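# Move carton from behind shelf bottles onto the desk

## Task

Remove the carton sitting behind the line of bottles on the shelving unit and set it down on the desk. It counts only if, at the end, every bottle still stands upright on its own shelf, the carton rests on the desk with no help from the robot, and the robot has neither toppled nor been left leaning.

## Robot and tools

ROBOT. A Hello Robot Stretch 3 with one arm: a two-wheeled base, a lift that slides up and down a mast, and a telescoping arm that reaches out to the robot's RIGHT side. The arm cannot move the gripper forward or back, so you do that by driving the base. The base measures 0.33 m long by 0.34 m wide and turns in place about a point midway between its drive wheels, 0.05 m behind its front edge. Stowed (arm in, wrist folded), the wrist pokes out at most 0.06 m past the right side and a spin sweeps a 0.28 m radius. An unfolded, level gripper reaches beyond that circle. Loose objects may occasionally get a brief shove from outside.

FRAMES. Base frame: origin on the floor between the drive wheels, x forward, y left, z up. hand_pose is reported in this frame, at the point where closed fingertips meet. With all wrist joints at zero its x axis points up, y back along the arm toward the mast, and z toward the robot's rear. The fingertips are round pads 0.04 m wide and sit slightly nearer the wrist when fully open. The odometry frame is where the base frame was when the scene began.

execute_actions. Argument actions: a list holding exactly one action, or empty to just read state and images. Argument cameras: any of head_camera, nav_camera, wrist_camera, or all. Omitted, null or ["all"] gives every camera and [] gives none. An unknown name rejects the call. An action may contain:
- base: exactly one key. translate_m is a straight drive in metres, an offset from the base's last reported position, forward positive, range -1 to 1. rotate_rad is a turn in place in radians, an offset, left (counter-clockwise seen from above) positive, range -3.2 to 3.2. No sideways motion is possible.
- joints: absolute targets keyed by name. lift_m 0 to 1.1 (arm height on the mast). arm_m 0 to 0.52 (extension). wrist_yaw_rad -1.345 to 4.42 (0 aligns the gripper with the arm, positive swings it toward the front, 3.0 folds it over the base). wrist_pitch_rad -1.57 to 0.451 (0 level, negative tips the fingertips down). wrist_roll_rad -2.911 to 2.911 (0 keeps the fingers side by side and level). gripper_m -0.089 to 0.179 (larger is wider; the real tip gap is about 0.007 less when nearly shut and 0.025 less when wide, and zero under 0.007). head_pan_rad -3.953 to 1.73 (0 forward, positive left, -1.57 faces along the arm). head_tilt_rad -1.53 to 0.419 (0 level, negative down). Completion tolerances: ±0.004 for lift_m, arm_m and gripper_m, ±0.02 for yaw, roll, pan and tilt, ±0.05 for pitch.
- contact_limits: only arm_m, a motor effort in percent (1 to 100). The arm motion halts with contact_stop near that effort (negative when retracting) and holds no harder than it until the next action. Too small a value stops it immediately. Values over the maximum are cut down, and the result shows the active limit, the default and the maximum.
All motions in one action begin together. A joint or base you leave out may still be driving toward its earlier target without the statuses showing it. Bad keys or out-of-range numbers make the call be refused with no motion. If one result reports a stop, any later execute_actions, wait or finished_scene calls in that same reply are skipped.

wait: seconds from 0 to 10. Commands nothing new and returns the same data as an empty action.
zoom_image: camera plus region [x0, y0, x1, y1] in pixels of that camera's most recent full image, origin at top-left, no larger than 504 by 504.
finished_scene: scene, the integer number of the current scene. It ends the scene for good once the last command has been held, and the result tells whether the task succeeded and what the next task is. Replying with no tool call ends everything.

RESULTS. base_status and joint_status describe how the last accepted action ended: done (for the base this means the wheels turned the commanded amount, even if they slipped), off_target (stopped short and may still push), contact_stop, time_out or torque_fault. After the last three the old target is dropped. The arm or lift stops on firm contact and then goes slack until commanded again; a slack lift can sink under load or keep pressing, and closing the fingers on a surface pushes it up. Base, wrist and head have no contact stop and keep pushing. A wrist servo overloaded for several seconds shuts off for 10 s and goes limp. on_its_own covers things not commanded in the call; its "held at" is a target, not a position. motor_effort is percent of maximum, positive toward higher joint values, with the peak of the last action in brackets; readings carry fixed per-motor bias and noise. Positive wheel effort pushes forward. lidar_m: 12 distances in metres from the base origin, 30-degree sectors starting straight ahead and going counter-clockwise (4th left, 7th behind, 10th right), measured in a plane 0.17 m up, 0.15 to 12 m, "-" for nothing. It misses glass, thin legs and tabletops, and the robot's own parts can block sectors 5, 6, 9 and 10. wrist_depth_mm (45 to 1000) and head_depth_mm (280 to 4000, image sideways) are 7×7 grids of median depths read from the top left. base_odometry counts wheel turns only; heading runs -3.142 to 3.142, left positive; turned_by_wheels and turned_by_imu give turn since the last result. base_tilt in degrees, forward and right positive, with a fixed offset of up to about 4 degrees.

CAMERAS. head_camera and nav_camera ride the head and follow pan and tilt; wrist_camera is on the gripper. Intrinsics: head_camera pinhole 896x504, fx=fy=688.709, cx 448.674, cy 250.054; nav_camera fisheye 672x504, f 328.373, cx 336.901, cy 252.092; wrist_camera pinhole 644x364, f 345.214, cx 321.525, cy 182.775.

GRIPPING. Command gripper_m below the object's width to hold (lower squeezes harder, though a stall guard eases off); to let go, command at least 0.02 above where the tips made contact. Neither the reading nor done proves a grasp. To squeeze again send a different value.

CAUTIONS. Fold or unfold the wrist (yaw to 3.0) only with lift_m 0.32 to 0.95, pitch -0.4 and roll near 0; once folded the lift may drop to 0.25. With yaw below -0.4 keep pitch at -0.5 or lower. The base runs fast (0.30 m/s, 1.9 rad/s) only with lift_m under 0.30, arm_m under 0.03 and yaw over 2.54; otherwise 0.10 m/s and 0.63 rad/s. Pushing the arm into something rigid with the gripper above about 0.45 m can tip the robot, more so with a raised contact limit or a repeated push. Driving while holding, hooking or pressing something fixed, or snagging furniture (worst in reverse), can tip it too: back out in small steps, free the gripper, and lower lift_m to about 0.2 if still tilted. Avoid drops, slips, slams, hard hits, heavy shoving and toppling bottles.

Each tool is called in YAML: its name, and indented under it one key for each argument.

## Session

execute_actions:
  actions:
    - {"joints":{"head_tilt_rad":-0.4}}

Scene clock: 0.83 s.
base_odometry: x=+0.000 y=+0.000 heading=+0.000 (m, m, rad; odometry frame)
turned_by_wheels: +0.000 (rad since the last result)
turned_by_imu: +0.000 (rad since the last result)
base_tilt: forward=+0.1 right=-0.3 (deg)
lidar_m: 2.01 1.69 2.45 2.04 2.19 2.38 2.31 1.74 1.38 1.36 1.44 1.64
head_depth_mm: 1663 1776 1868 1434 2173 1703 1400 / 1673 1799 1910 1511 2167 1694 1395 / 1700 1813 1920 1507 2160 1698 1383 / 1705 1847 1931 1498 2153 1690 1388 / 1727 1859 1949 1486 2142 1683 1390 / 1738 1882 1964 1576 2132 1668 1384 / 1761 1900 1988 1566 1932 1671 1380
base_status: not commanded
joint_positions: lift_m=+0.574 arm_m=-0.002 wrist_yaw_rad=+3.103 wrist_pitch_rad=-0.519 wrist_roll_rad=+0.016 gripper_m=+0.037 head_pan_rad=+0.020 head_tilt_rad=-0.394
joint_status: all done
motor_effort: left_wheel=+0(1) right_wheel=+0(0) lift_m=+35(35) arm_m=+0(0) wrist_yaw_rad=+0(1) wrist_pitch_rad=+7(7) wrist_roll_rad=+1(1) gripper_m=+1(1) head_pan_rad=-1(0) head_tilt_rad=-4(36) (%)
hand_pose: x=-0.0131 y=+0.0673 z=+0.5648 quat_wxyz=(+0.196, +0.692, +0.167, +0.675) (m; base frame)
wrist_depth_mm: - - - - - - - / - - - - - - - / - - - - - - - / - - - - - - - / 980 956 936 917 929 916 895 / 824 811 832 809 - 787 775 / 729 734 693 717 702 698 707
pictures: head_camera (sideways: a quarter turn clockwise sets it upright), nav_camera (sideways: a quarter turn counterclockwise sets it upright), wrist_camera
Images, in order (width x height): head_camera 896x504, nav_camera 672x504, wrist_camera 644x364.

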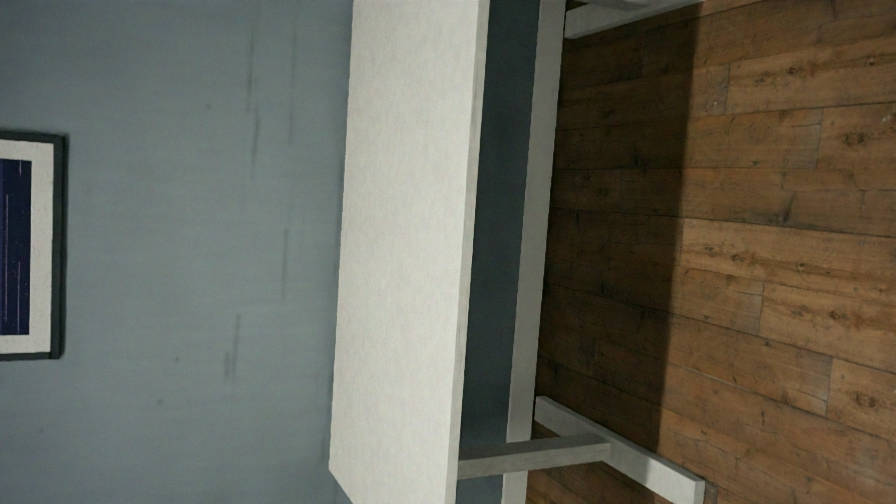

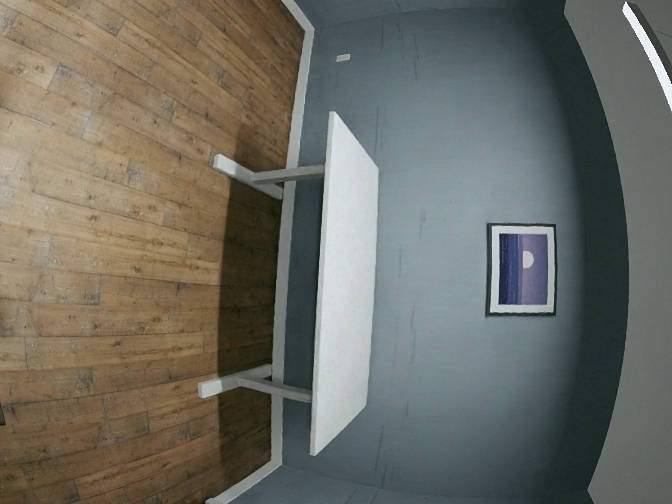

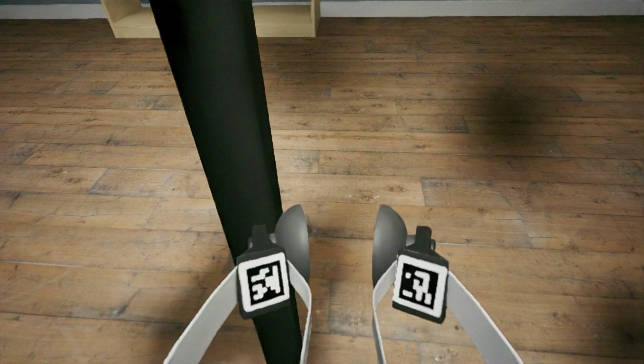

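execute_actions:
  actions:
    - {"joints":{"head_pan_rad":-3.3,"lift_m":0.29,"wrist_pitch_rad":-0.4}}
  cameras: ["nav_camera","head_camera"]

Scene clock: 7.87 s.
base_odometry: x=+0.000 y=+0.000 heading=+0.000 (m, m, rad; odometry frame)
turned_by_wheels: +0.000 (rad since the last result)
turned_by_imu: +0.001 (rad since the last result)
base_tilt: forward=+0.0 right=-0.3 (deg)
lidar_m: 2.01 1.69 2.45 2.04 2.20 2.38 2.31 1.74 1.38 1.36 1.44 1.64
head_depth_mm: 2398 2586 2779 2922 2200 1702 1402 / 2200 2371 2599 2703 2160 1697 1394 / 2350 2523 2640 2815 2174 1682 1390 / 2335 2489 2647 2783 2160 1690 1396 / 2311 2453 2638 2790 2131 1684 1388 / 2321 2454 2687 2814 2147 1674 1375 / 2331 2507 2701 2814 2122 1679 1379
base_status: not commanded
joint_positions: lift_m=+0.291 arm_m=-0.002 wrist_yaw_rad=+3.103 wrist_pitch_rad=-0.419 wrist_roll_rad=+0.016 gripper_m=+0.037 head_pan_rad=-3.293 head_tilt_rad=-0.395
joint_status: all done
motor_effort: left_wheel=+1(1) right_wheel=-1(0) lift_m=+19(30) arm_m=+0(0) wrist_yaw_rad=+0(1) wrist_pitch_rad=+10(10) wrist_roll_rad=+1(1) gripper_m=+0(1) head_pan_rad=-5(54) head_tilt_rad=-3(4) (%)
hand_pose: x=-0.0126 y=+0.0810 z=+0.3031 quat_wxyz=(+0.162, +0.699, +0.133, +0.683) (m; base frame)
wrist_depth_mm: - - - - - - - / - - - - - - - / 1000 988 - 942 945 921 910 / 772 769 - 742 727 735 725 / 629 622 624 617 617 599 595 / 539 529 545 531 - 513 505 / 471 - - - 449 445 447
pictures: head_camera (sideways: a quarter turn clockwise sets it upright), nav_camera (sideways: a quarter turn counterclockwise sets it upright)
Images, in order (width x height): head_camera 896x504, nav_camera 672x504.

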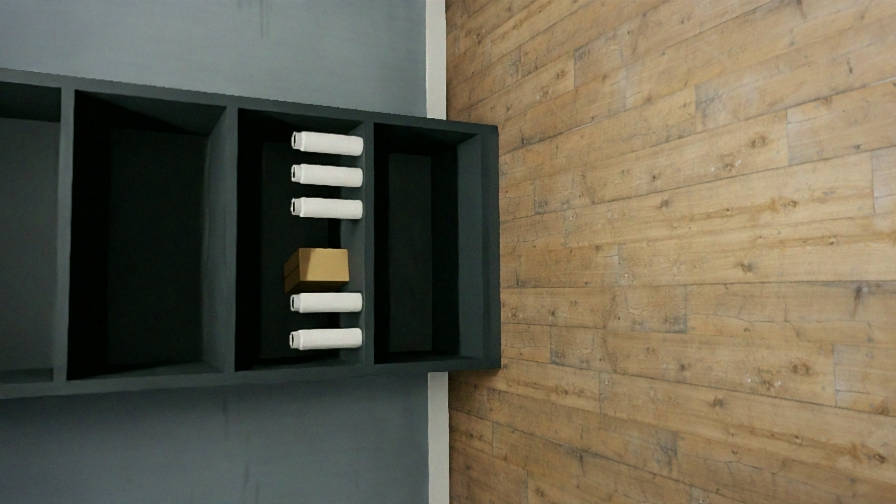

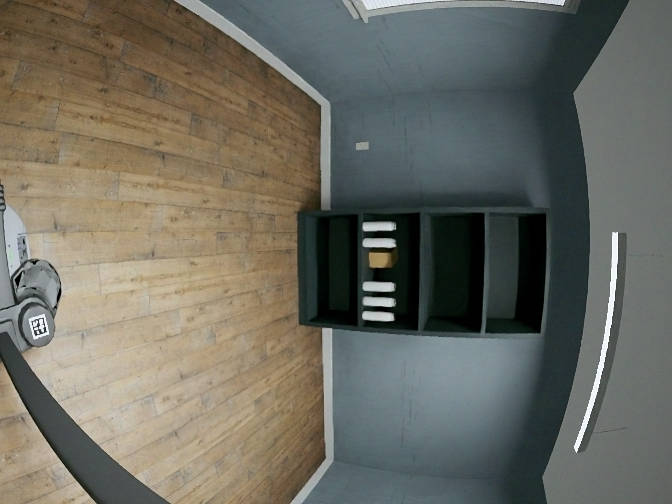

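execute_actions:
  actions:
    - {"base":{"rotate_rad":-0.16},"joints":{"head_pan_rad":-1.57,"head_tilt_rad":-0.7}}
  cameras: []

execute_actions:
  actions:
    - {"base":{"translate_m":-0.83}}
  cameras: []

execute_actions:
  actions:
    - {"base":{"translate_m":-0.82}}
  cameras: []

execute_actions:
  actions:
    - {"base":{"rotate_rad":-1.54}}
  cameras: ["head_camera"]

Scene clock: 19.50 s.
base_odometry: x=+0.000 y=+0.000 heading=-0.160 (m, m, rad; odometry frame)
turned_by_wheels: -0.160 (rad since the last result)
turned_by_imu: -0.156 (rad since the last result)
base_tilt: forward=+0.0 right=-0.3 (deg)
lidar_m: 2.01 1.69 2.53 2.04 2.47 2.92 2.31 2.03 1.43 1.36 1.39 1.64
head_depth_mm: 1199 1350 1559 1780 1583 1355 1188 / 1195 1351 1543 1756 1582 1354 1190 / 1186 1340 1524 1757 1579 1353 1185 / 1178 1328 1520 1745 1574 1347 1184 / 1174 1318 1504 1738 1563 1353 1178 / 1159 1309 1502 1723 1555 1344 1178 / 1162 1296 1471 1699 1561 1336 1178
base_status: done
joint_positions: lift_m=+0.291 arm_m=-0.002 wrist_yaw_rad=+3.103 wrist_pitch_rad=-0.418 wrist_roll_rad=+0.016 gripper_m=+0.037 head_pan_rad=-1.577 head_tilt_rad=-0.691
joint_status: all done
motor_effort: left_wheel=+1(7) right_wheel=-1(9) lift_m=+19(19) arm_m=+0(0) wrist_yaw_rad=+0(0) wrist_pitch_rad=+10(10) wrist_roll_rad=+1(1) gripper_m=+1(1) head_pan_rad=+4(53) head_tilt_rad=-6(32) (%)
hand_pose: x=-0.0126 y=+0.0810 z=+0.3031 quat_wxyz=(+0.162, +0.699, +0.132, +0.683) (m; base frame)
wrist_depth_mm: - - - - - - - / - - - - - - - / - 988 - 935 931 923 888 / 777 751 - 743 730 727 707 / 630 625 628 598 623 600 608 / 535 529 536 541 - 518 509 / 475 - - - 447 444 445
pictures: none
No camera images: the call's "cameras" was empty. Leave "cameras" out to get every camera's image.

Scene clock: 24.10 s.
base_odometry: x=-0.819 y=+0.132 heading=-0.160 (m, m, rad; odometry frame)
turned_by_wheels: +0.000 (rad since the last result)
turned_by_imu: -0.005 (rad since the last result)
base_tilt: forward=+0.0 right=-0.3 (deg)
lidar_m: 2.44 2.46 2.50 1.98 2.30 1.58 1.50 1.98 1.48 1.40 1.43 1.85
head_depth_mm: 1242 1400 1616 1800 1584 1356 1187 / 1224 1385 1604 1784 1575 1353 1184 / 1216 1379 1566 1799 1584 1348 1183 / 1202 1367 1575 1785 1574 1346 1179 / 1201 1357 1555 1773 1562 1343 1181 / 1196 1350 1547 1768 1569 1339 1179 / 1190 1336 1531 1739 1560 1339 1178
base_status: done
joint_positions: lift_m=+0.291 arm_m=-0.002 wrist_yaw_rad=+3.103 wrist_pitch_rad=-0.418 wrist_roll_rad=+0.016 gripper_m=+0.037 head_pan_rad=-1.577 head_tilt_rad=-0.691
joint_status: not commanded
motor_effort: left_wheel=+1(4) right_wheel=-1(9) lift_m=+19(19) arm_m=+0(0) wrist_yaw_rad=+0(0) wrist_pitch_rad=+10(10) wrist_roll_rad=+1(1) gripper_m=+1(0) head_pan_rad=+4(4) head_tilt_rad=-6(6) (%)
hand_pose: x=-0.0126 y=+0.0811 z=+0.3032 quat_wxyz=(+0.161, +0.700, +0.132, +0.683) (m; base frame)
wrist_depth_mm: - - - - - - - / - - - - - - - / 993 987 - 940 943 925 917 / 778 761 - 745 733 722 737 / 633 630 618 616 635 596 606 / 538 539 543 535 - 518 509 / 469 - - - 444 447 438
pictures: none
No camera images: the call's "cameras" was empty. Leave "cameras" out to get every camera's image.

Scene clock: 28.67 s.
base_odometry: x=-1.629 y=+0.263 heading=-0.160 (m, m, rad; odometry frame)
turned_by_wheels: +0.000 (rad since the last result)
turned_by_imu: -0.005 (rad since the last result)
base_tilt: forward=+0.1 right=-0.3 (deg)
lidar_m: 3.26 3.54 2.09 1.93 1.69 0.84 1.11 0.72 1.51 1.44 1.47 1.95
head_depth_mm: 1290 1445 1658 1842 1586 1364 1190 / 1268 1441 1650 1853 1593 1358 1182 / 1263 1424 1633 1821 1590 1352 1185 / 1250 1414 1615 1809 1568 1348 1183 / 1247 1395 1602 1801 1568 1345 1175 / 1229 1390 1584 1776 1570 1340 1179 / 1222 1379 1581 1767 1555 1344 1174
base_status: done
joint_positions: lift_m=+0.291 arm_m=-0.002 wrist_yaw_rad=+3.103 wrist_pitch_rad=-0.418 wrist_roll_rad=+0.016 gripper_m=+0.037 head_pan_rad=-1.577 head_tilt_rad=-0.691
joint_status: not commanded
motor_effort: left_wheel=+1(4) right_wheel=-2(8) lift_m=+19(19) arm_m=+0(0) wrist_yaw_rad=+0(0) wrist_pitch_rad=+10(10) wrist_roll_rad=+1(1) gripper_m=-1(0) head_pan_rad=+4(4) head_tilt_rad=-5(6) (%)
hand_pose: x=-0.0126 y=+0.0811 z=+0.3032 quat_wxyz=(+0.161, +0.700, +0.132, +0.683) (m; base frame)
wrist_depth_mm: - - - - - - - / - - - - - - - / - 975 - 926 944 933 893 / 779 763 - 743 736 714 708 / 637 621 620 623 631 598 595 / 537 532 546 538 - 512 511 / 472 - - - 449 446 438
pictures: none
No camera images: the call's "cameras" was empty. Leave "cameras" out to get every camera's image.

Scene clock: 30.90 s.
base_odometry: x=-1.629 y=+0.263 heading=-1.700 (m, m, rad; odometry frame)
turned_by_wheels: -1.540 (rad since the last result)
turned_by_imu: -1.507 (rad since the last result)
base_tilt: forward=+0.0 right=-0.3 (deg)
lidar_m: 1.44 1.50 2.04 3.26 3.35 2.08 1.94 1.61 0.85 1.11 0.72 1.50
head_depth_mm: 943 741 1236 945 1372 1312 1192 / 942 737 1242 892 1388 1306 1184 / 938 732 1231 1114 1391 1299 1184 / 931 728 1020 1037 1383 1294 1181 / 928 724 1170 911 1380 1292 1179 / 929 720 1217 1039 1368 1291 1177 / 926 717 1099 905 1024 1266 1171
base_status: done
joint_positions: lift_m=+0.291 arm_m=-0.002 wrist_yaw_rad=+3.103 wrist_pitch_rad=-0.418 wrist_roll_rad=+0.016 gripper_m=+0.037 head_pan_rad=-1.577 head_tilt_rad=-0.691
joint_status: not commanded
motor_effort: left_wheel=+1(7) right_wheel=-2(9) lift_m=+19(19) arm_m=+0(0) wrist_yaw_rad=-1(0) wrist_pitch_rad=+10(10) wrist_roll_rad=+1(1) gripper_m=+0(0) head_pan_rad=+3(4) head_tilt_rad=-5(6) (%)
hand_pose: x=-0.0126 y=+0.0810 z=+0.3032 quat_wxyz=(+0.161, +0.700, +0.132, +0.683) (m; base frame)
wrist_depth_mm: - - - - - - - / - - - - - - - / 991 981 - 958 916 926 903 / 781 767 - 757 742 731 705 / 628 621 620 606 638 595 590 / 534 539 547 533 - 514 508 / 471 - - - 448 448 441
pictures: head_camera (sideways: a quarter turn clockwise sets it upright)
Images, in order (width x height): head_camera 896x504.

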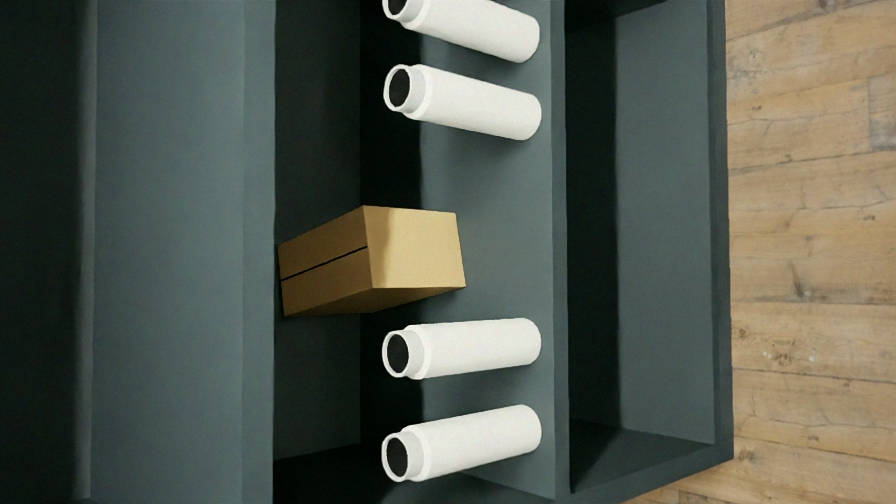

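execute_actions:
  actions:
    - {"base":{"rotate_rad":0.215}}
  cameras: []

execute_actions:
  actions:
    - {"base":{"translate_m":-0.165},"joints":{"lift_m":0.715}}
  cameras: []

execute_actions:
  actions:
    - {"joints":{"wrist_yaw_rad":0,"wrist_pitch_rad":-0.42,"gripper_m":0.12,"arm_m":0.15}}
  cameras: ["head_camera","wrist_camera"]

Scene clock: 46.63 s.
base_odometry: x=-1.629 y=+0.263 heading=-1.485 (m, m, rad; odometry frame)
turned_by_wheels: +0.215 (rad since the last result)
turned_by_imu: +0.212 (rad since the last result)
base_tilt: forward=+0.0 right=-0.3 (deg)
lidar_m: 1.44 1.62 2.62 3.24 2.37 1.94 2.33 0.85 0.98 0.72 0.73 1.45
head_depth_mm: 917 741 1166 1117 978 1284 1188 / 916 735 994 1029 997 1278 1189 / 936 732 1147 1035 1387 1296 1180 / 950 728 1244 915 1385 1291 1183 / 933 726 1152 941 1383 1304 1180 / 731 699 837 927 1141 1318 1175 / 601 671 1321 1598 1558 1340 1177
base_status: done
joint_positions: lift_m=+0.291 arm_m=-0.002 wrist_yaw_rad=+3.103 wrist_pitch_rad=-0.418 wrist_roll_rad=+0.016 gripper_m=+0.037 head_pan_rad=-1.577 head_tilt_rad=-0.692
joint_status: not commanded
motor_effort: left_wheel=+0(5) right_wheel=+1(8) lift_m=+19(19) arm_m=+0(0) wrist_yaw_rad=+0(0) wrist_pitch_rad=+10(10) wrist_roll_rad=+1(1) gripper_m=+1(0) head_pan_rad=+5(4) head_tilt_rad=-5(6) (%)
hand_pose: x=-0.0126 y=+0.0810 z=+0.3032 quat_wxyz=(+0.161, +0.700, +0.132, +0.683) (m; base frame)
wrist_depth_mm: - - - - - - - / - - - - - - - / 987 997 - 962 907 921 879 / 782 762 - 741 744 718 714 / 633 620 625 616 631 599 597 / 539 529 547 535 - 510 510 / 478 - - - 449 451 446
pictures: none
No camera images: the call's "cameras" was empty. Leave "cameras" out to get every camera's image.

Scene clock: 51.33 s.
base_odometry: x=-1.643 y=+0.427 heading=-1.485 (m, m, rad; odometry frame)
turned_by_wheels: +0.000 (rad since the last result)
turned_by_imu: -0.001 (rad since the last result)
base_tilt: forward=+0.0 right=-0.3 (deg)
lidar_m: 1.60 1.80 2.90 3.25 2.27 1.78 2.16 0.74 0.72 1.04 0.78 1.61
head_depth_mm: 887 742 1128 1087 909 1272 1215 / 904 735 1150 858 930 1273 1228 / 907 733 1152 1082 997 1272 1232 / 918 727 983 1025 997 1275 1222 / 936 725 1229 1043 1373 1294 1235 / 944 719 1235 998 1379 1291 1173 / 884 714 984 924 1128 1288 1174
base_status: done
joint_positions: lift_m=+0.714 arm_m=-0.002 wrist_yaw_rad=+3.103 wrist_pitch_rad=-0.418 wrist_roll_rad=+0.016 gripper_m=+0.037 head_pan_rad=-1.577 head_tilt_rad=-0.692
joint_status: all done
motor_effort: left_wheel=+0(6) right_wheel=+2(5) lift_m=+51(52) arm_m=+0(0) wrist_yaw_rad=-1(0) wrist_pitch_rad=+10(10) wrist_roll_rad=+1(1) gripper_m=+0(0) head_pan_rad=+4(4) head_tilt_rad=-6(6) (%)
hand_pose: x=-0.0126 y=+0.0811 z=+0.7271 quat_wxyz=(+0.161, +0.700, +0.132, +0.683) (m; base frame)
wrist_depth_mm: - - - - - - - / - - - - - - - / - - - - - - - / - - - - - - - / - - - - - - - / - - - - - - - / 936 938 911 908 926 894 894
pictures: none
No camera images: the call's "cameras" was empty. Leave "cameras" out to get every camera's image.

Scene clock: 53.90 s.
base_odometry: x=-1.643 y=+0.427 heading=-1.485 (m, m, rad; odometry frame)
turned_by_wheels: +0.000 (rad since the last result)
turned_by_imu: +0.000 (rad since the last result)
base_tilt: forward=+0.0 right=-0.2 (deg)
lidar_m: 1.60 1.80 2.91 3.27 2.27 1.78 2.17 0.74 0.73 1.04 0.77 1.61
head_depth_mm: 890 740 1131 1088 910 1302 - / 907 734 1156 858 898 - 1186 / 905 733 1154 1080 986 - 1182 / 923 730 988 1023 - 1268 1188 / 933 723 1228 1046 1370 1296 1175 / 940 719 1231 1002 1367 1289 1179 / 887 716 983 924 1121 1290 1175
base_status: not commanded
joint_positions: lift_m=+0.714 arm_m=+0.150 wrist_yaw_rad=+0.002 wrist_pitch_rad=-0.432 wrist_roll_rad=+0.016 gripper_m=+0.120 head_pan_rad=-1.577 head_tilt_rad=-0.692
joint_status: all done
motor_effort: left_wheel=+0(0) right_wheel=+1(1) lift_m=+51(51) arm_m=+3(4) wrist_yaw_rad=-2(2) wrist_pitch_rad=+6(9) wrist_roll_rad=+1(1) gripper_m=+0(100) head_pan_rad=+3(4) head_tilt_rad=-6(6) (%)
hand_pose: x=-0.0210 y=-0.5173 z=+0.7240 quat_wxyz=(+0.686, +0.151, -0.696, -0.152) (m; base frame)
wrist_depth_mm: 383 522 676 642 625 592 567 / 321 337 735 432 650 639 227 / 385 360 349 468 634 625 228 / 419 400 362 499 510 489 258 / 451 436 414 439 431 292 405 / 981 521 405 388 372 - 329 / 917 671 801 820 789 352 324
pictures: head_camera (sideways: a quarter turn clockwise sets it upright), wrist_camera
Images, in order (width x height): head_camera 896x504, wrist_camera 644x364.

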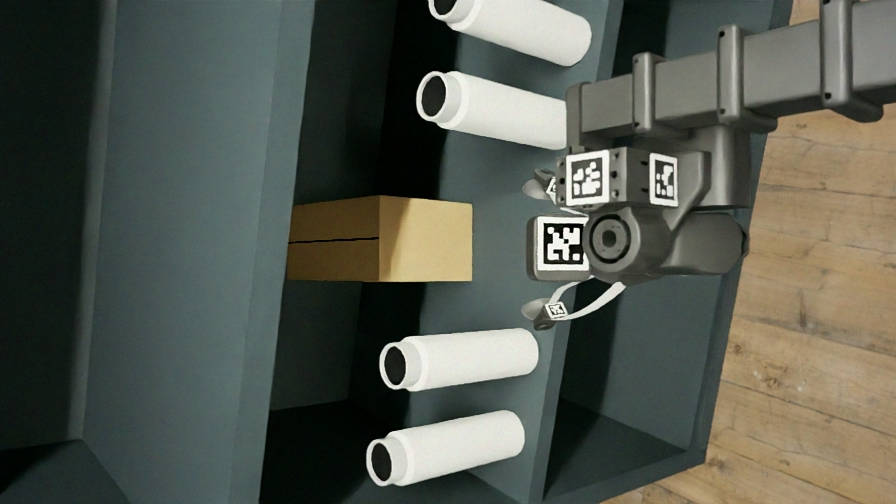

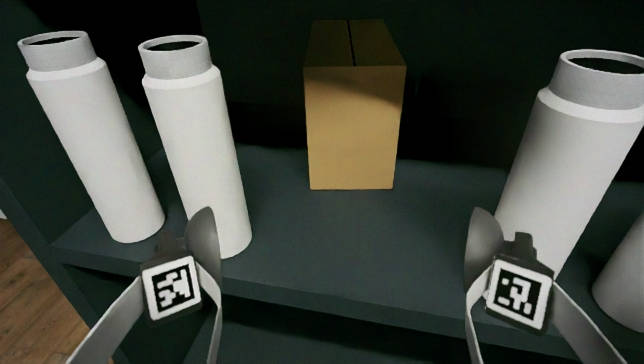

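execute_actions:
  actions:
    - {"base":{"translate_m":-0.014},"joints":{"arm_m":0.40}}
  cameras: ["wrist_camera"]

execute_actions:
  actions:
    - {"joints":{"gripper_m":0.17,"arm_m":0.52},"contact_limits":{"arm_m":15}}
  cameras: ["head_camera","wrist_camera"]

Scene clock: 64.07 s.
base_odometry: x=-1.644 y=+0.441 heading=-1.485 (m, m, rad; odometry frame)
turned_by_wheels: +0.000 (rad since the last result)
turned_by_imu: +0.001 (rad since the last result)
base_tilt: forward=+0.0 right=-0.3 (deg)
lidar_m: 1.62 1.82 2.93 3.26 2.27 1.77 2.15 1.31 0.71 1.07 0.78 1.63
head_depth_mm: 888 741 1123 1089 909 1306 - / 900 736 1145 1086 - - 1165 / 908 730 1149 1050 997 1277 1181 / 918 726 1015 1020 996 1265 1177 / 934 724 1230 1070 1369 1290 1175 / 938 720 1234 921 1374 1291 1172 / 914 714 1008 917 1135 1291 1170
base_status: done
joint_positions: lift_m=+0.714 arm_m=+0.400 wrist_yaw_rad=+0.001 wrist_pitch_rad=-0.433 wrist_roll_rad=+0.016 gripper_m=+0.120 head_pan_rad=-1.577 head_tilt_rad=-0.692
joint_status: all done
motor_effort: left_wheel=+0(3) right_wheel=+2(4) lift_m=+51(51) arm_m=+3(0) wrist_yaw_rad=-1(2) wrist_pitch_rad=+7(7) wrist_roll_rad=+1(1) gripper_m=+0(0) head_pan_rad=+3(4) head_tilt_rad=-6(6) (%)
hand_pose: x=-0.0213 y=-0.7673 z=+0.7238 quat_wxyz=(+0.685, +0.151, -0.696, -0.153) (m; base frame)
wrist_depth_mm: 373 451 432 414 389 371 352 / 381 482 476 373 411 399 380 / 385 514 532 278 291 438 417 / 389 504 535 221 219 477 454 / 400 453 432 217 215 446 424 / 378 395 371 248 250 - 368 / 342 323 330 288 304 319 321
pictures: wrist_camera
Images, in order (width x height): wrist_camera 644x364.

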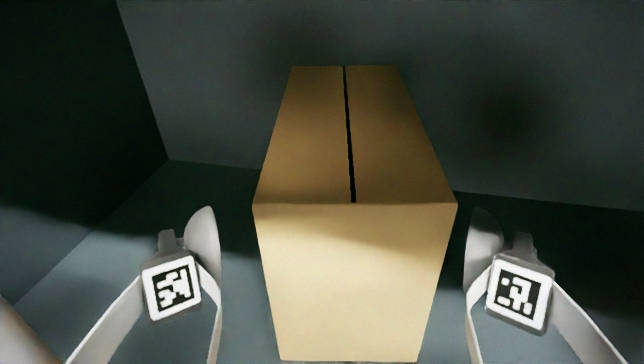

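Scene clock: 66.20 s.
base_odometry: x=-1.644 y=+0.441 heading=-1.485 (m, m, rad; odometry frame)
turned_by_wheels: +0.000 (rad since the last result)
turned_by_imu: +0.000 (rad since the last result)
base_tilt: forward=+0.0 right=-0.3 (deg)
lidar_m: 1.62 1.82 2.92 3.26 2.26 1.76 2.15 1.30 0.72 1.07 0.78 1.62
head_depth_mm: 886 741 1123 1083 910 1280 - / 903 735 1144 1084 - - 1171 / 906 733 623 1081 973 1272 1181 / 918 726 640 1019 995 1276 1180 / 932 724 1220 1074 1381 1297 1178 / 940 719 1234 919 1376 1290 1175 / 913 715 1006 920 1130 1295 1175
base_status: not commanded
joint_positions: lift_m=+0.714 arm_m=+0.518 wrist_yaw_rad=+0.001 wrist_pitch_rad=-0.433 wrist_roll_rad=+0.016 gripper_m=+0.170 head_pan_rad=-1.577 head_tilt_rad=-0.692
joint_status: all done
joint sent to its limit — the command would take arm_m past its upper limit, so that joint was sent only as far as its limit.
motor_effort: left_wheel=+0(0) right_wheel=+1(1) lift_m=+50(51) arm_m=+3(4) wrist_yaw_rad=-1(1) wrist_pitch_rad=+7(7) wrist_roll_rad=+1(1) gripper_m=+0(100) head_pan_rad=+4(4) head_tilt_rad=-6(6) (%)
contact_limits: arm_m 15 (drawing in: default 19, maximum 32; extending or still: default 27, maximum 44)
hand_pose: x=-0.0213 y=-0.8854 z=+0.7238 quat_wxyz=(+0.685, +0.151, -0.696, -0.153) (m; base frame)
wrist_depth_mm: 343 337 317 298 284 270 256 / 352 374 346 327 308 293 275 / 359 419 385 277 289 317 300 / 367 449 427 220 218 348 325 / 378 451 428 183 181 376 358 / 363 381 168 157 155 163 - / 326 334 141 137 135 136 311
pictures: head_camera (sideways: a quarter turn clockwise sets it upright), wrist_camera
Images, in order (width x height): head_camera 896x504, wrist_camera 644x364.

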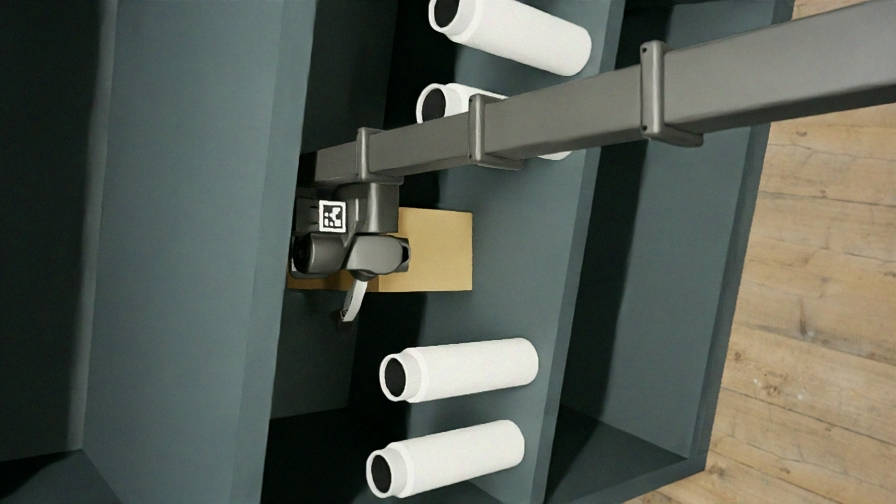

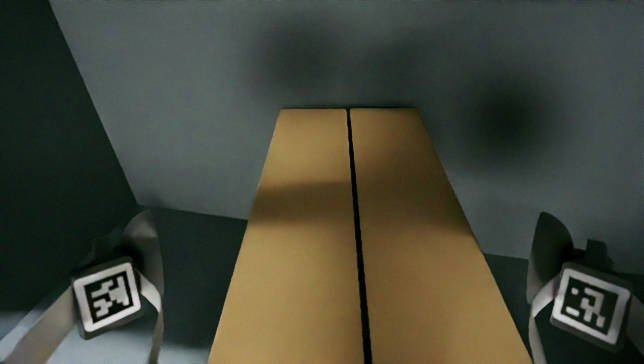

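execute_actions:
  actions:
    - {"base":{"translate_m":-0.008},"joints":{"wrist_pitch_rad":-0.58}}

Scene clock: 83.93 s.
base_odometry: x=-1.645 y=+0.449 heading=-1.485 (m, m, rad; odometry frame)
turned_by_wheels: +0.000 (rad since the last result)
turned_by_imu: +0.001 (rad since the last result)
base_tilt: forward=+0.0 right=-0.3 (deg)
lidar_m: 1.63 1.83 2.94 3.27 2.25 1.76 2.15 1.30 0.71 1.07 0.78 1.63
head_depth_mm: 885 738 1126 1059 907 1279 - / 900 737 1144 1087 - - 1174 / 908 730 623 1078 975 1277 1182 / 917 727 638 1029 992 1273 1183 / 932 723 1208 1054 1380 1286 1179 / 938 719 1238 908 1373 1286 1176 / 928 713 1027 916 1150 1289 1180
base_status: done
joint_positions: lift_m=+0.714 arm_m=+0.518 wrist_yaw_rad=+0.001 wrist_pitch_rad=-0.588 wrist_roll_rad=+0.016 gripper_m=+0.170 head_pan_rad=-1.577 head_tilt_rad=-0.692
joint_status: all done
motor_effort: left_wheel=+0(4) right_wheel=+2(6) lift_m=+51(51) arm_m=+3(3) wrist_yaw_rad=-1(1) wrist_pitch_rad=+4(6) wrist_roll_rad=+1(1) gripper_m=+0(1) head_pan_rad=+4(4) head_tilt_rad=-6(6) (%)
hand_pose: x=-0.0213 y=-0.8627 z=+0.6909 quat_wxyz=(+0.672, +0.204, -0.682, -0.207) (m; base frame)
wrist_depth_mm: 355 355 330 300 290 282 268 / 370 404 371 228 233 311 293 / 377 457 405 188 185 350 327 / 384 424 167 160 158 390 367 / 367 379 141 139 138 341 355 / 335 325 125 123 122 122 - / 288 289 114 112 110 109 276
pictures: head_camera (sideways: a quarter turn clockwise sets it upright), nav_camera (sideways: a quarter turn counterclockwise sets it upright), wrist_camera
Images, in order (width x height): head_camera 896x504, nav_camera 672x504, wrist_camera 644x364.

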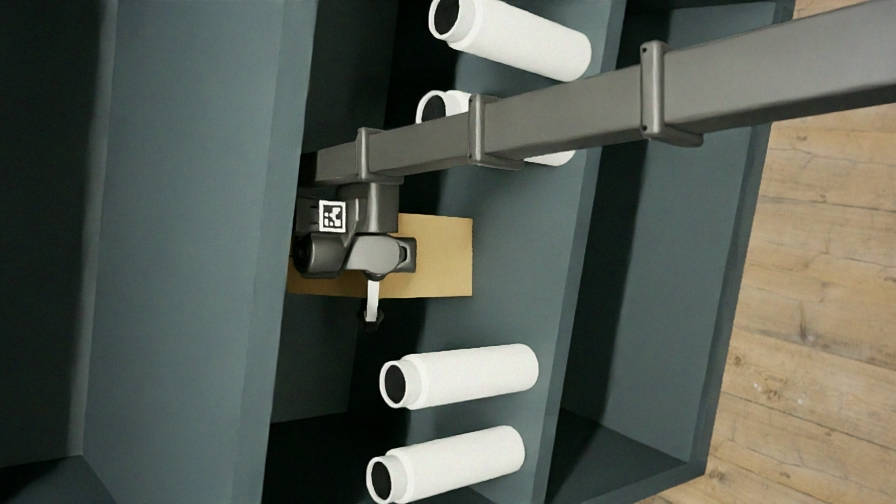

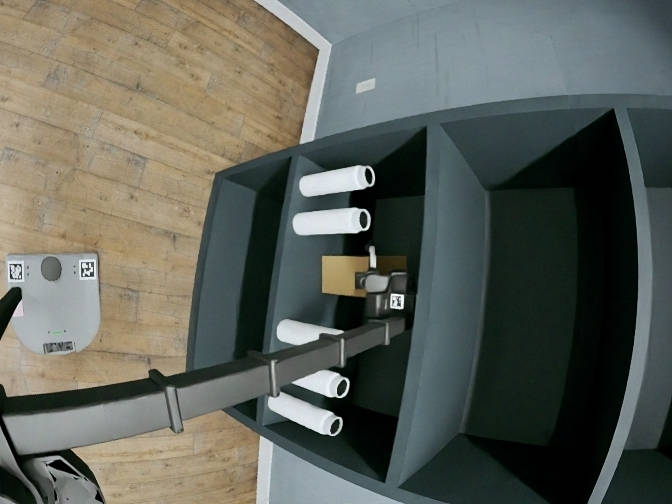

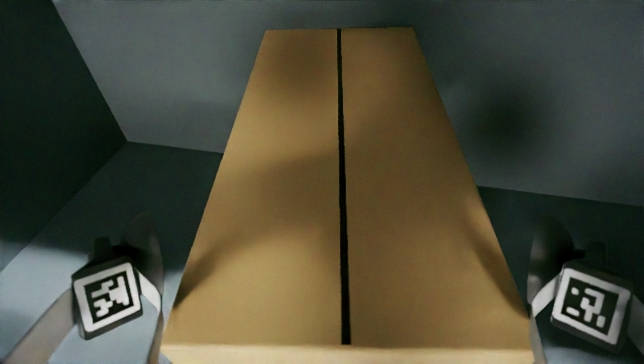

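execute_actions:
  actions:
    - {"joints":{"gripper_m":0.09}}
  cameras: []

execute_actions:
  actions:
    - {"joints":{"arm_m":0.27}}

Scene clock: 92.20 s.
base_odometry: x=-1.645 y=+0.449 heading=-1.485 (m, m, rad; odometry frame)
turned_by_wheels: +0.000 (rad since the last result)
turned_by_imu: +0.001 (rad since the last result)
base_tilt: forward=+0.0 right=-0.3 (deg)
lidar_m: 1.62 1.82 2.94 3.26 2.26 1.76 2.15 1.30 0.71 1.07 0.78 1.63
head_depth_mm: 888 741 1129 1056 904 1277 - / 899 737 1144 1083 - - 1175 / 904 732 622 1082 973 1280 1183 / 916 729 639 1030 991 1273 1181 / 931 726 1211 1057 1377 1299 1177 / 940 721 1231 912 1375 1292 1174 / 926 717 1029 916 1148 1289 1175
base_status: not commanded
joint_positions: lift_m=+0.715 arm_m=+0.518 wrist_yaw_rad=+0.000 wrist_pitch_rad=-0.558 wrist_roll_rad=+0.015 gripper_m=+0.091 head_pan_rad=-1.577 head_tilt_rad=-0.692
joint_status: all done
motor_effort: left_wheel=+0(1) right_wheel=+1(2) lift_m=+43(51) arm_m=+3(3) wrist_yaw_rad=+0(1) wrist_pitch_rad=-12(13) wrist_roll_rad=+2(2) gripper_m=-26(100) head_pan_rad=+5(4) head_tilt_rad=-5(6) (%)
hand_pose: x=-0.0215 y=-0.8675 z=+0.6973 quat_wxyz=(+0.675, +0.194, -0.684, -0.197) (m; base frame)
wrist_depth_mm: 351 351 329 308 296 277 265 / 368 396 362 255 276 307 289 / 376 439 408 207 205 340 319 / 379 444 187 173 171 379 356 / 381 401 151 149 147 377 363 / 342 - 132 131 130 130 330 / 309 295 119 117 116 118 288
pictures: none
No camera images: the call's "cameras" was empty. Leave "cameras" out to get every camera's image.

Scene clock: 95.27 s.
base_odometry: x=-1.645 y=+0.449 heading=-1.485 (m, m, rad; odometry frame)
turned_by_wheels: +0.000 (rad since the last result)
turned_by_imu: +0.001 (rad since the last result)
base_tilt: forward=+0.0 right=-0.3 (deg)
lidar_m: 1.63 1.83 2.94 3.27 2.25 1.75 2.15 1.30 0.71 1.07 0.78 1.63
head_depth_mm: 887 741 1119 1058 904 1301 - / 898 737 1138 1071 - - 1167 / 904 732 1163 1181 1387 1277 1187 / 916 726 850 819 1404 1271 1189 / 932 724 1214 1074 1370 1289 1182 / 940 720 1237 909 1379 1284 1176 / 928 715 1028 921 1147 1286 1177
base_status: not commanded
joint_positions: lift_m=+0.715 arm_m=+0.270 wrist_yaw_rad=+0.001 wrist_pitch_rad=-0.572 wrist_roll_rad=+0.015 gripper_m=+0.095 head_pan_rad=-1.577 head_tilt_rad=-0.692
joint_status: all done
motor_effort: left_wheel=+0(0) right_wheel=+0(2) lift_m=+42(42) arm_m=-3(1) wrist_yaw_rad=-1(1) wrist_pitch_rad=-5(22) wrist_roll_rad=+1(1) gripper_m=-22(26) head_pan_rad=+4(4) head_tilt_rad=-5(6) (%)
hand_pose: x=-0.0213 y=-0.6177 z=+0.6945 quat_wxyz=(+0.674, +0.198, -0.683, -0.201) (m; base frame)
wrist_depth_mm: 187 547 178 172 169 500 478 / 181 553 166 163 161 544 527 / 192 222 157 154 152 491 483 / 286 235 149 147 145 412 167 / 321 257 141 139 138 139 169 / 342 - 134 133 132 132 175 / 478 613 129 128 127 127 216
pictures: head_camera (sideways: a quarter turn clockwise sets it upright), nav_camera (sideways: a quarter turn counterclockwise sets it upright), wrist_camera
Images, in order (width x height): head_camera 896x504, nav_camera 672x504, wrist_camera 644x364.

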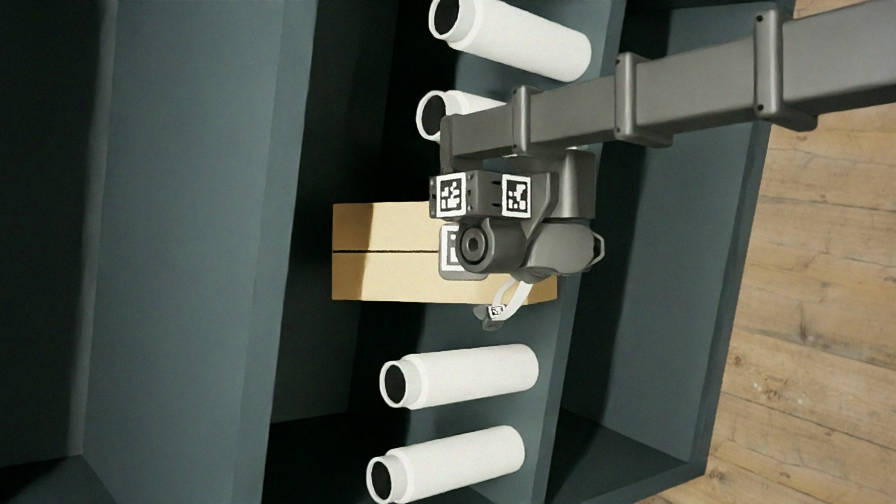

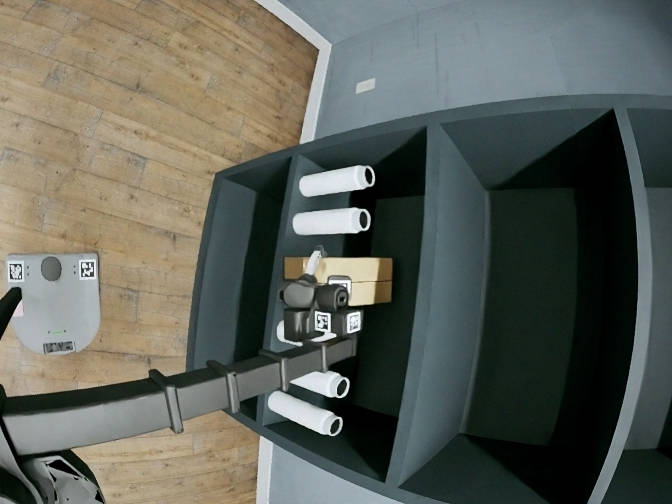

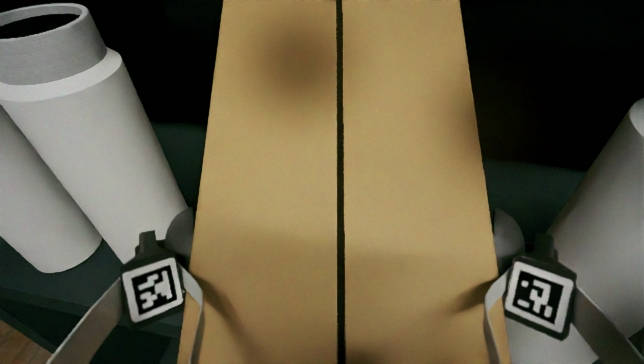

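execute_actions:
  actions:
    - {"joints":{"arm_m":0.345,"wrist_pitch_rad":-0.54}}
  cameras: ["head_camera","wrist_camera"]

Scene clock: 101.53 s.
base_odometry: x=-1.645 y=+0.449 heading=-1.485 (m, m, rad; odometry frame)
turned_by_wheels: +0.000 (rad since the last result)
turned_by_imu: +0.001 (rad since the last result)
base_tilt: forward=+0.0 right=-0.3 (deg)
lidar_m: 1.62 1.83 2.94 3.26 2.25 1.76 2.15 1.30 0.71 1.07 0.78 1.63
head_depth_mm: 886 742 1125 1055 909 1299 - / 899 735 1147 1085 - - 1168 / 909 733 1166 - 973 1276 1185 / 919 726 978 - 947 1272 1182 / 931 723 1217 1043 1377 1290 1177 / 941 720 1238 906 1379 1286 1181 / 929 715 1028 922 1152 1287 1175
base_status: not commanded
joint_positions: lift_m=+0.715 arm_m=+0.345 wrist_yaw_rad=+0.000 wrist_pitch_rad=-0.544 wrist_roll_rad=+0.015 gripper_m=+0.095 head_pan_rad=-1.577 head_tilt_rad=-0.692
joint_status: all done
motor_effort: left_wheel=+0(0) right_wheel=+2(2) lift_m=+43(43) arm_m=+3(5) wrist_yaw_rad=+0(1) wrist_pitch_rad=+2(7) wrist_roll_rad=+1(1) gripper_m=-22(22) head_pan_rad=+4(4) head_tilt_rad=-6(6) (%)
hand_pose: x=-0.0216 y=-0.6965 z=+0.7003 quat_wxyz=(+0.676, +0.188, -0.686, -0.192) (m; base frame)
wrist_depth_mm: 397 505 509 479 455 429 409 / 410 535 569 251 273 474 448 / 420 532 505 206 205 507 485 / 163 456 186 174 172 439 430 / 164 394 151 150 149 375 373 / 171 - 133 133 131 130 330 / 184 216 119 118 117 119 289
pictures: head_camera (sideways: a quarter turn clockwise sets it upright), wrist_camera
Images, in order (width x height): head_camera 896x504, wrist_camera 644x364.

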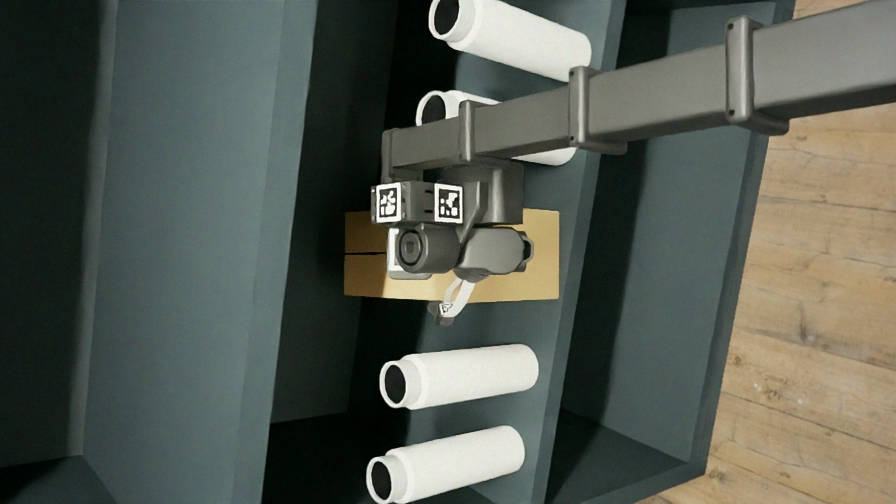

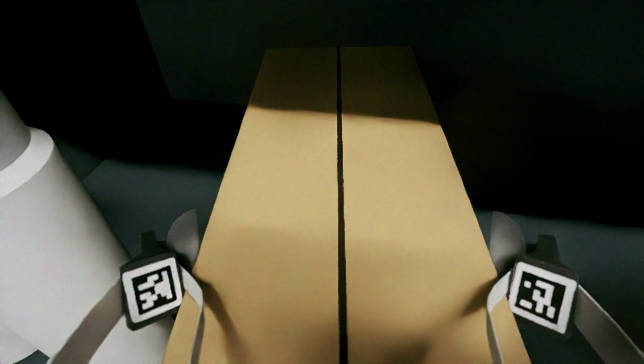

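execute_actions:
  actions:
    - {"joints":{"lift_m":0.732}}
  cameras: []

execute_actions:
  actions:
    - {"joints":{"arm_m":0.245}}
  cameras: []

execute_actions:
  actions:
    - {"joints":{"lift_m":0.718}}

Scene clock: 107.07 s.
base_odometry: x=-1.645 y=+0.449 heading=-1.485 (m, m, rad; odometry frame)
turned_by_wheels: +0.000 (rad since the last result)
turned_by_imu: +0.001 (rad since the last result)
base_tilt: forward=+0.0 right=-0.3 (deg)
lidar_m: 1.62 1.82 2.94 3.27 2.25 1.76 2.15 1.30 0.71 1.07 0.79 1.63
head_depth_mm: 885 738 1129 1056 908 1306 - / 901 735 1145 1097 - - 1167 / 906 732 1154 - 969 1275 1188 / 917 727 939 - 947 1276 1184 / 927 723 1212 1042 1386 1292 1180 / 940 719 1239 910 1371 1289 1182 / 927 717 1024 916 1146 1291 1174
base_status: not commanded
joint_positions: lift_m=+0.731 arm_m=+0.345 wrist_yaw_rad=+0.000 wrist_pitch_rad=-0.562 wrist_roll_rad=+0.015 gripper_m=+0.095 head_pan_rad=-1.577 head_tilt_rad=-0.692
joint_status: all done
motor_effort: left_wheel=+0(0) right_wheel=+1(2) lift_m=+51(54) arm_m=+3(3) wrist_yaw_rad=+0(0) wrist_pitch_rad=+12(13) wrist_roll_rad=+1(1) gripper_m=-23(23) head_pan_rad=+4(4) head_tilt_rad=-6(5) (%)
hand_pose: x=-0.0216 y=-0.6937 z=+0.7132 quat_wxyz=(+0.674, +0.195, -0.684, -0.198) (m; base frame)
wrist_depth_mm: 400 519 511 276 442 436 413 / 405 541 568 227 234 474 446 / 418 524 520 194 191 518 493 / 166 472 174 167 166 455 444 / 165 402 149 148 146 389 385 / 174 - 134 133 132 131 340 / 191 223 121 120 119 121 298
pictures: none
No camera images: the call's "cameras" was empty. Leave "cameras" out to get every camera's image.

Scene clock: 109.03 s.
base_odometry: x=-1.645 y=+0.449 heading=-1.485 (m, m, rad; odometry frame)
turned_by_wheels: +0.000 (rad since the last result)
turned_by_imu: +0.000 (rad since the last result)
base_tilt: forward=+0.0 right=-0.3 (deg)
lidar_m: 1.62 1.83 2.93 3.25 2.25 1.76 2.14 1.30 0.71 1.07 0.78 1.63
head_depth_mm: 886 739 1122 1059 907 1297 - / 899 736 1142 1100 - - 1168 / 906 730 1169 1178 1405 1273 1186 / 916 728 1170 853 1375 1272 1182 / 930 723 1220 1078 1375 1292 1181 / 938 720 1244 912 1376 1291 1176 / 925 715 1033 921 1154 1286 1175
base_status: not commanded
joint_positions: lift_m=+0.731 arm_m=+0.245 wrist_yaw_rad=+0.000 wrist_pitch_rad=-0.562 wrist_roll_rad=+0.015 gripper_m=+0.095 head_pan_rad=-1.577 head_tilt_rad=-0.692
joint_status: all done
motor_effort: left_wheel=+0(0) right_wheel=+3(2) lift_m=+51(52) arm_m=-2(1) wrist_yaw_rad=+0(0) wrist_pitch_rad=+12(12) wrist_roll_rad=+1(1) gripper_m=-22(22) head_pan_rad=+4(4) head_tilt_rad=-5(6) (%)
hand_pose: x=-0.0216 y=-0.5942 z=+0.7131 quat_wxyz=(+0.674, +0.195, -0.684, -0.198) (m; base frame)
wrist_depth_mm: 382 550 621 277 543 525 500 / 202 227 661 227 233 583 535 / 285 234 513 193 192 535 170 / 314 260 174 167 166 448 171 / 352 371 150 148 147 208 184 / 378 - 134 132 131 131 205 / 837 619 121 120 119 121 295
pictures: none
No camera images: the call's "cameras" was empty. Leave "cameras" out to get every camera's image.

Scene clock: 109.83 s.
base_odometry: x=-1.645 y=+0.449 heading=-1.485 (m, m, rad; odometry frame)
turned_by_wheels: +0.000 (rad since the last result)
turned_by_imu: +0.000 (rad since the last result)
base_tilt: forward=+0.0 right=-0.3 (deg)
lidar_m: 1.63 1.83 2.94 3.26 2.26 1.76 2.15 1.30 0.71 1.07 0.78 1.63
head_depth_mm: 886 741 1126 1059 906 1278 - / 898 735 1150 1057 - - 1165 / 907 731 1168 1145 - 1276 1184 / 921 728 1201 850 1124 1277 1183 / 932 723 1228 1073 1375 1295 1177 / 939 721 1241 910 1377 1292 1177 / 923 717 1028 916 1155 1288 1175
base_status: not commanded
joint_positions: lift_m=+0.719 arm_m=+0.245 wrist_yaw_rad=+0.000 wrist_pitch_rad=-0.563 wrist_roll_rad=+0.015 gripper_m=+0.095 head_pan_rad=-1.577 head_tilt_rad=-0.692
joint_status: all done
motor_effort: left_wheel=+0(0) right_wheel=+2(2) lift_m=+20(51) arm_m=-2(2) wrist_yaw_rad=+0(0) wrist_pitch_rad=+12(12) wrist_roll_rad=+1(1) gripper_m=-23(24) head_pan_rad=+4(4) head_tilt_rad=-6(6) (%)
hand_pose: x=-0.0216 y=-0.5941 z=+0.7002 quat_wxyz=(+0.674, +0.195, -0.684, -0.198) (m; base frame)
wrist_depth_mm: 204 558 612 279 532 522 498 / 200 224 633 227 233 572 539 / 285 236 496 193 192 509 167 / 315 260 174 166 166 429 171 / 352 367 150 148 146 207 184 / 376 - 134 132 132 131 207 / 805 625 121 120 120 120 278
pictures: head_camera (sideways: a quarter turn clockwise sets it upright), nav_camera (sideways: a quarter turn counterclockwise sets it upright), wrist_camera
Images, in order (width x height): head_camera 896x504, nav_camera 672x504, wrist_camera 644x364.

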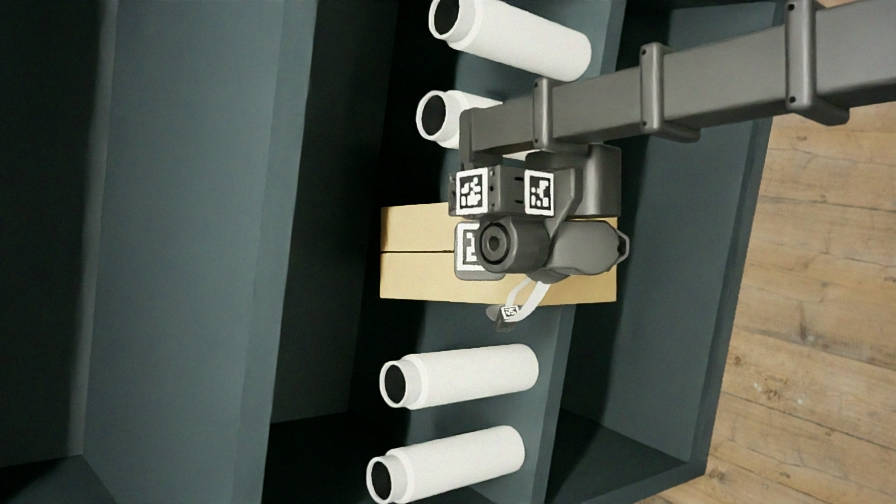

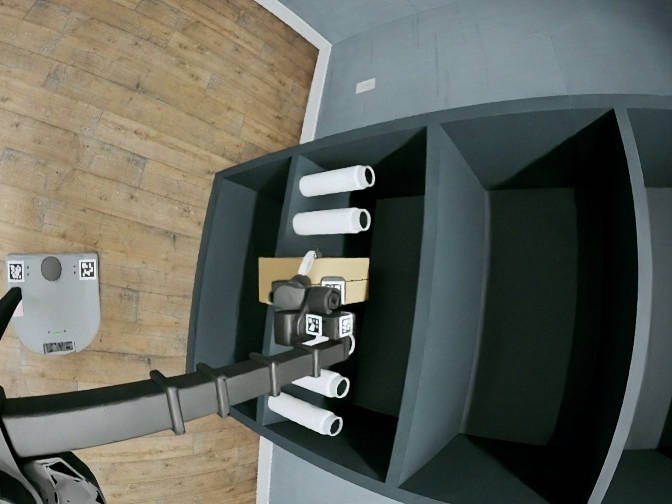

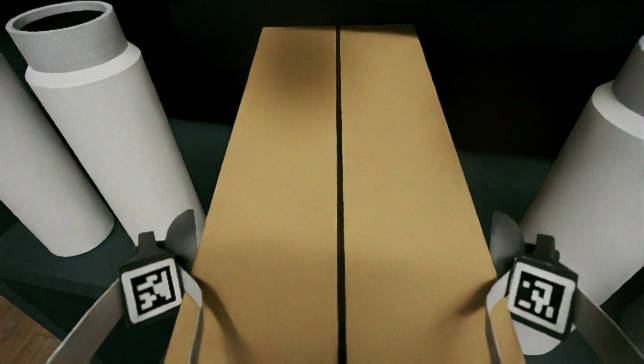

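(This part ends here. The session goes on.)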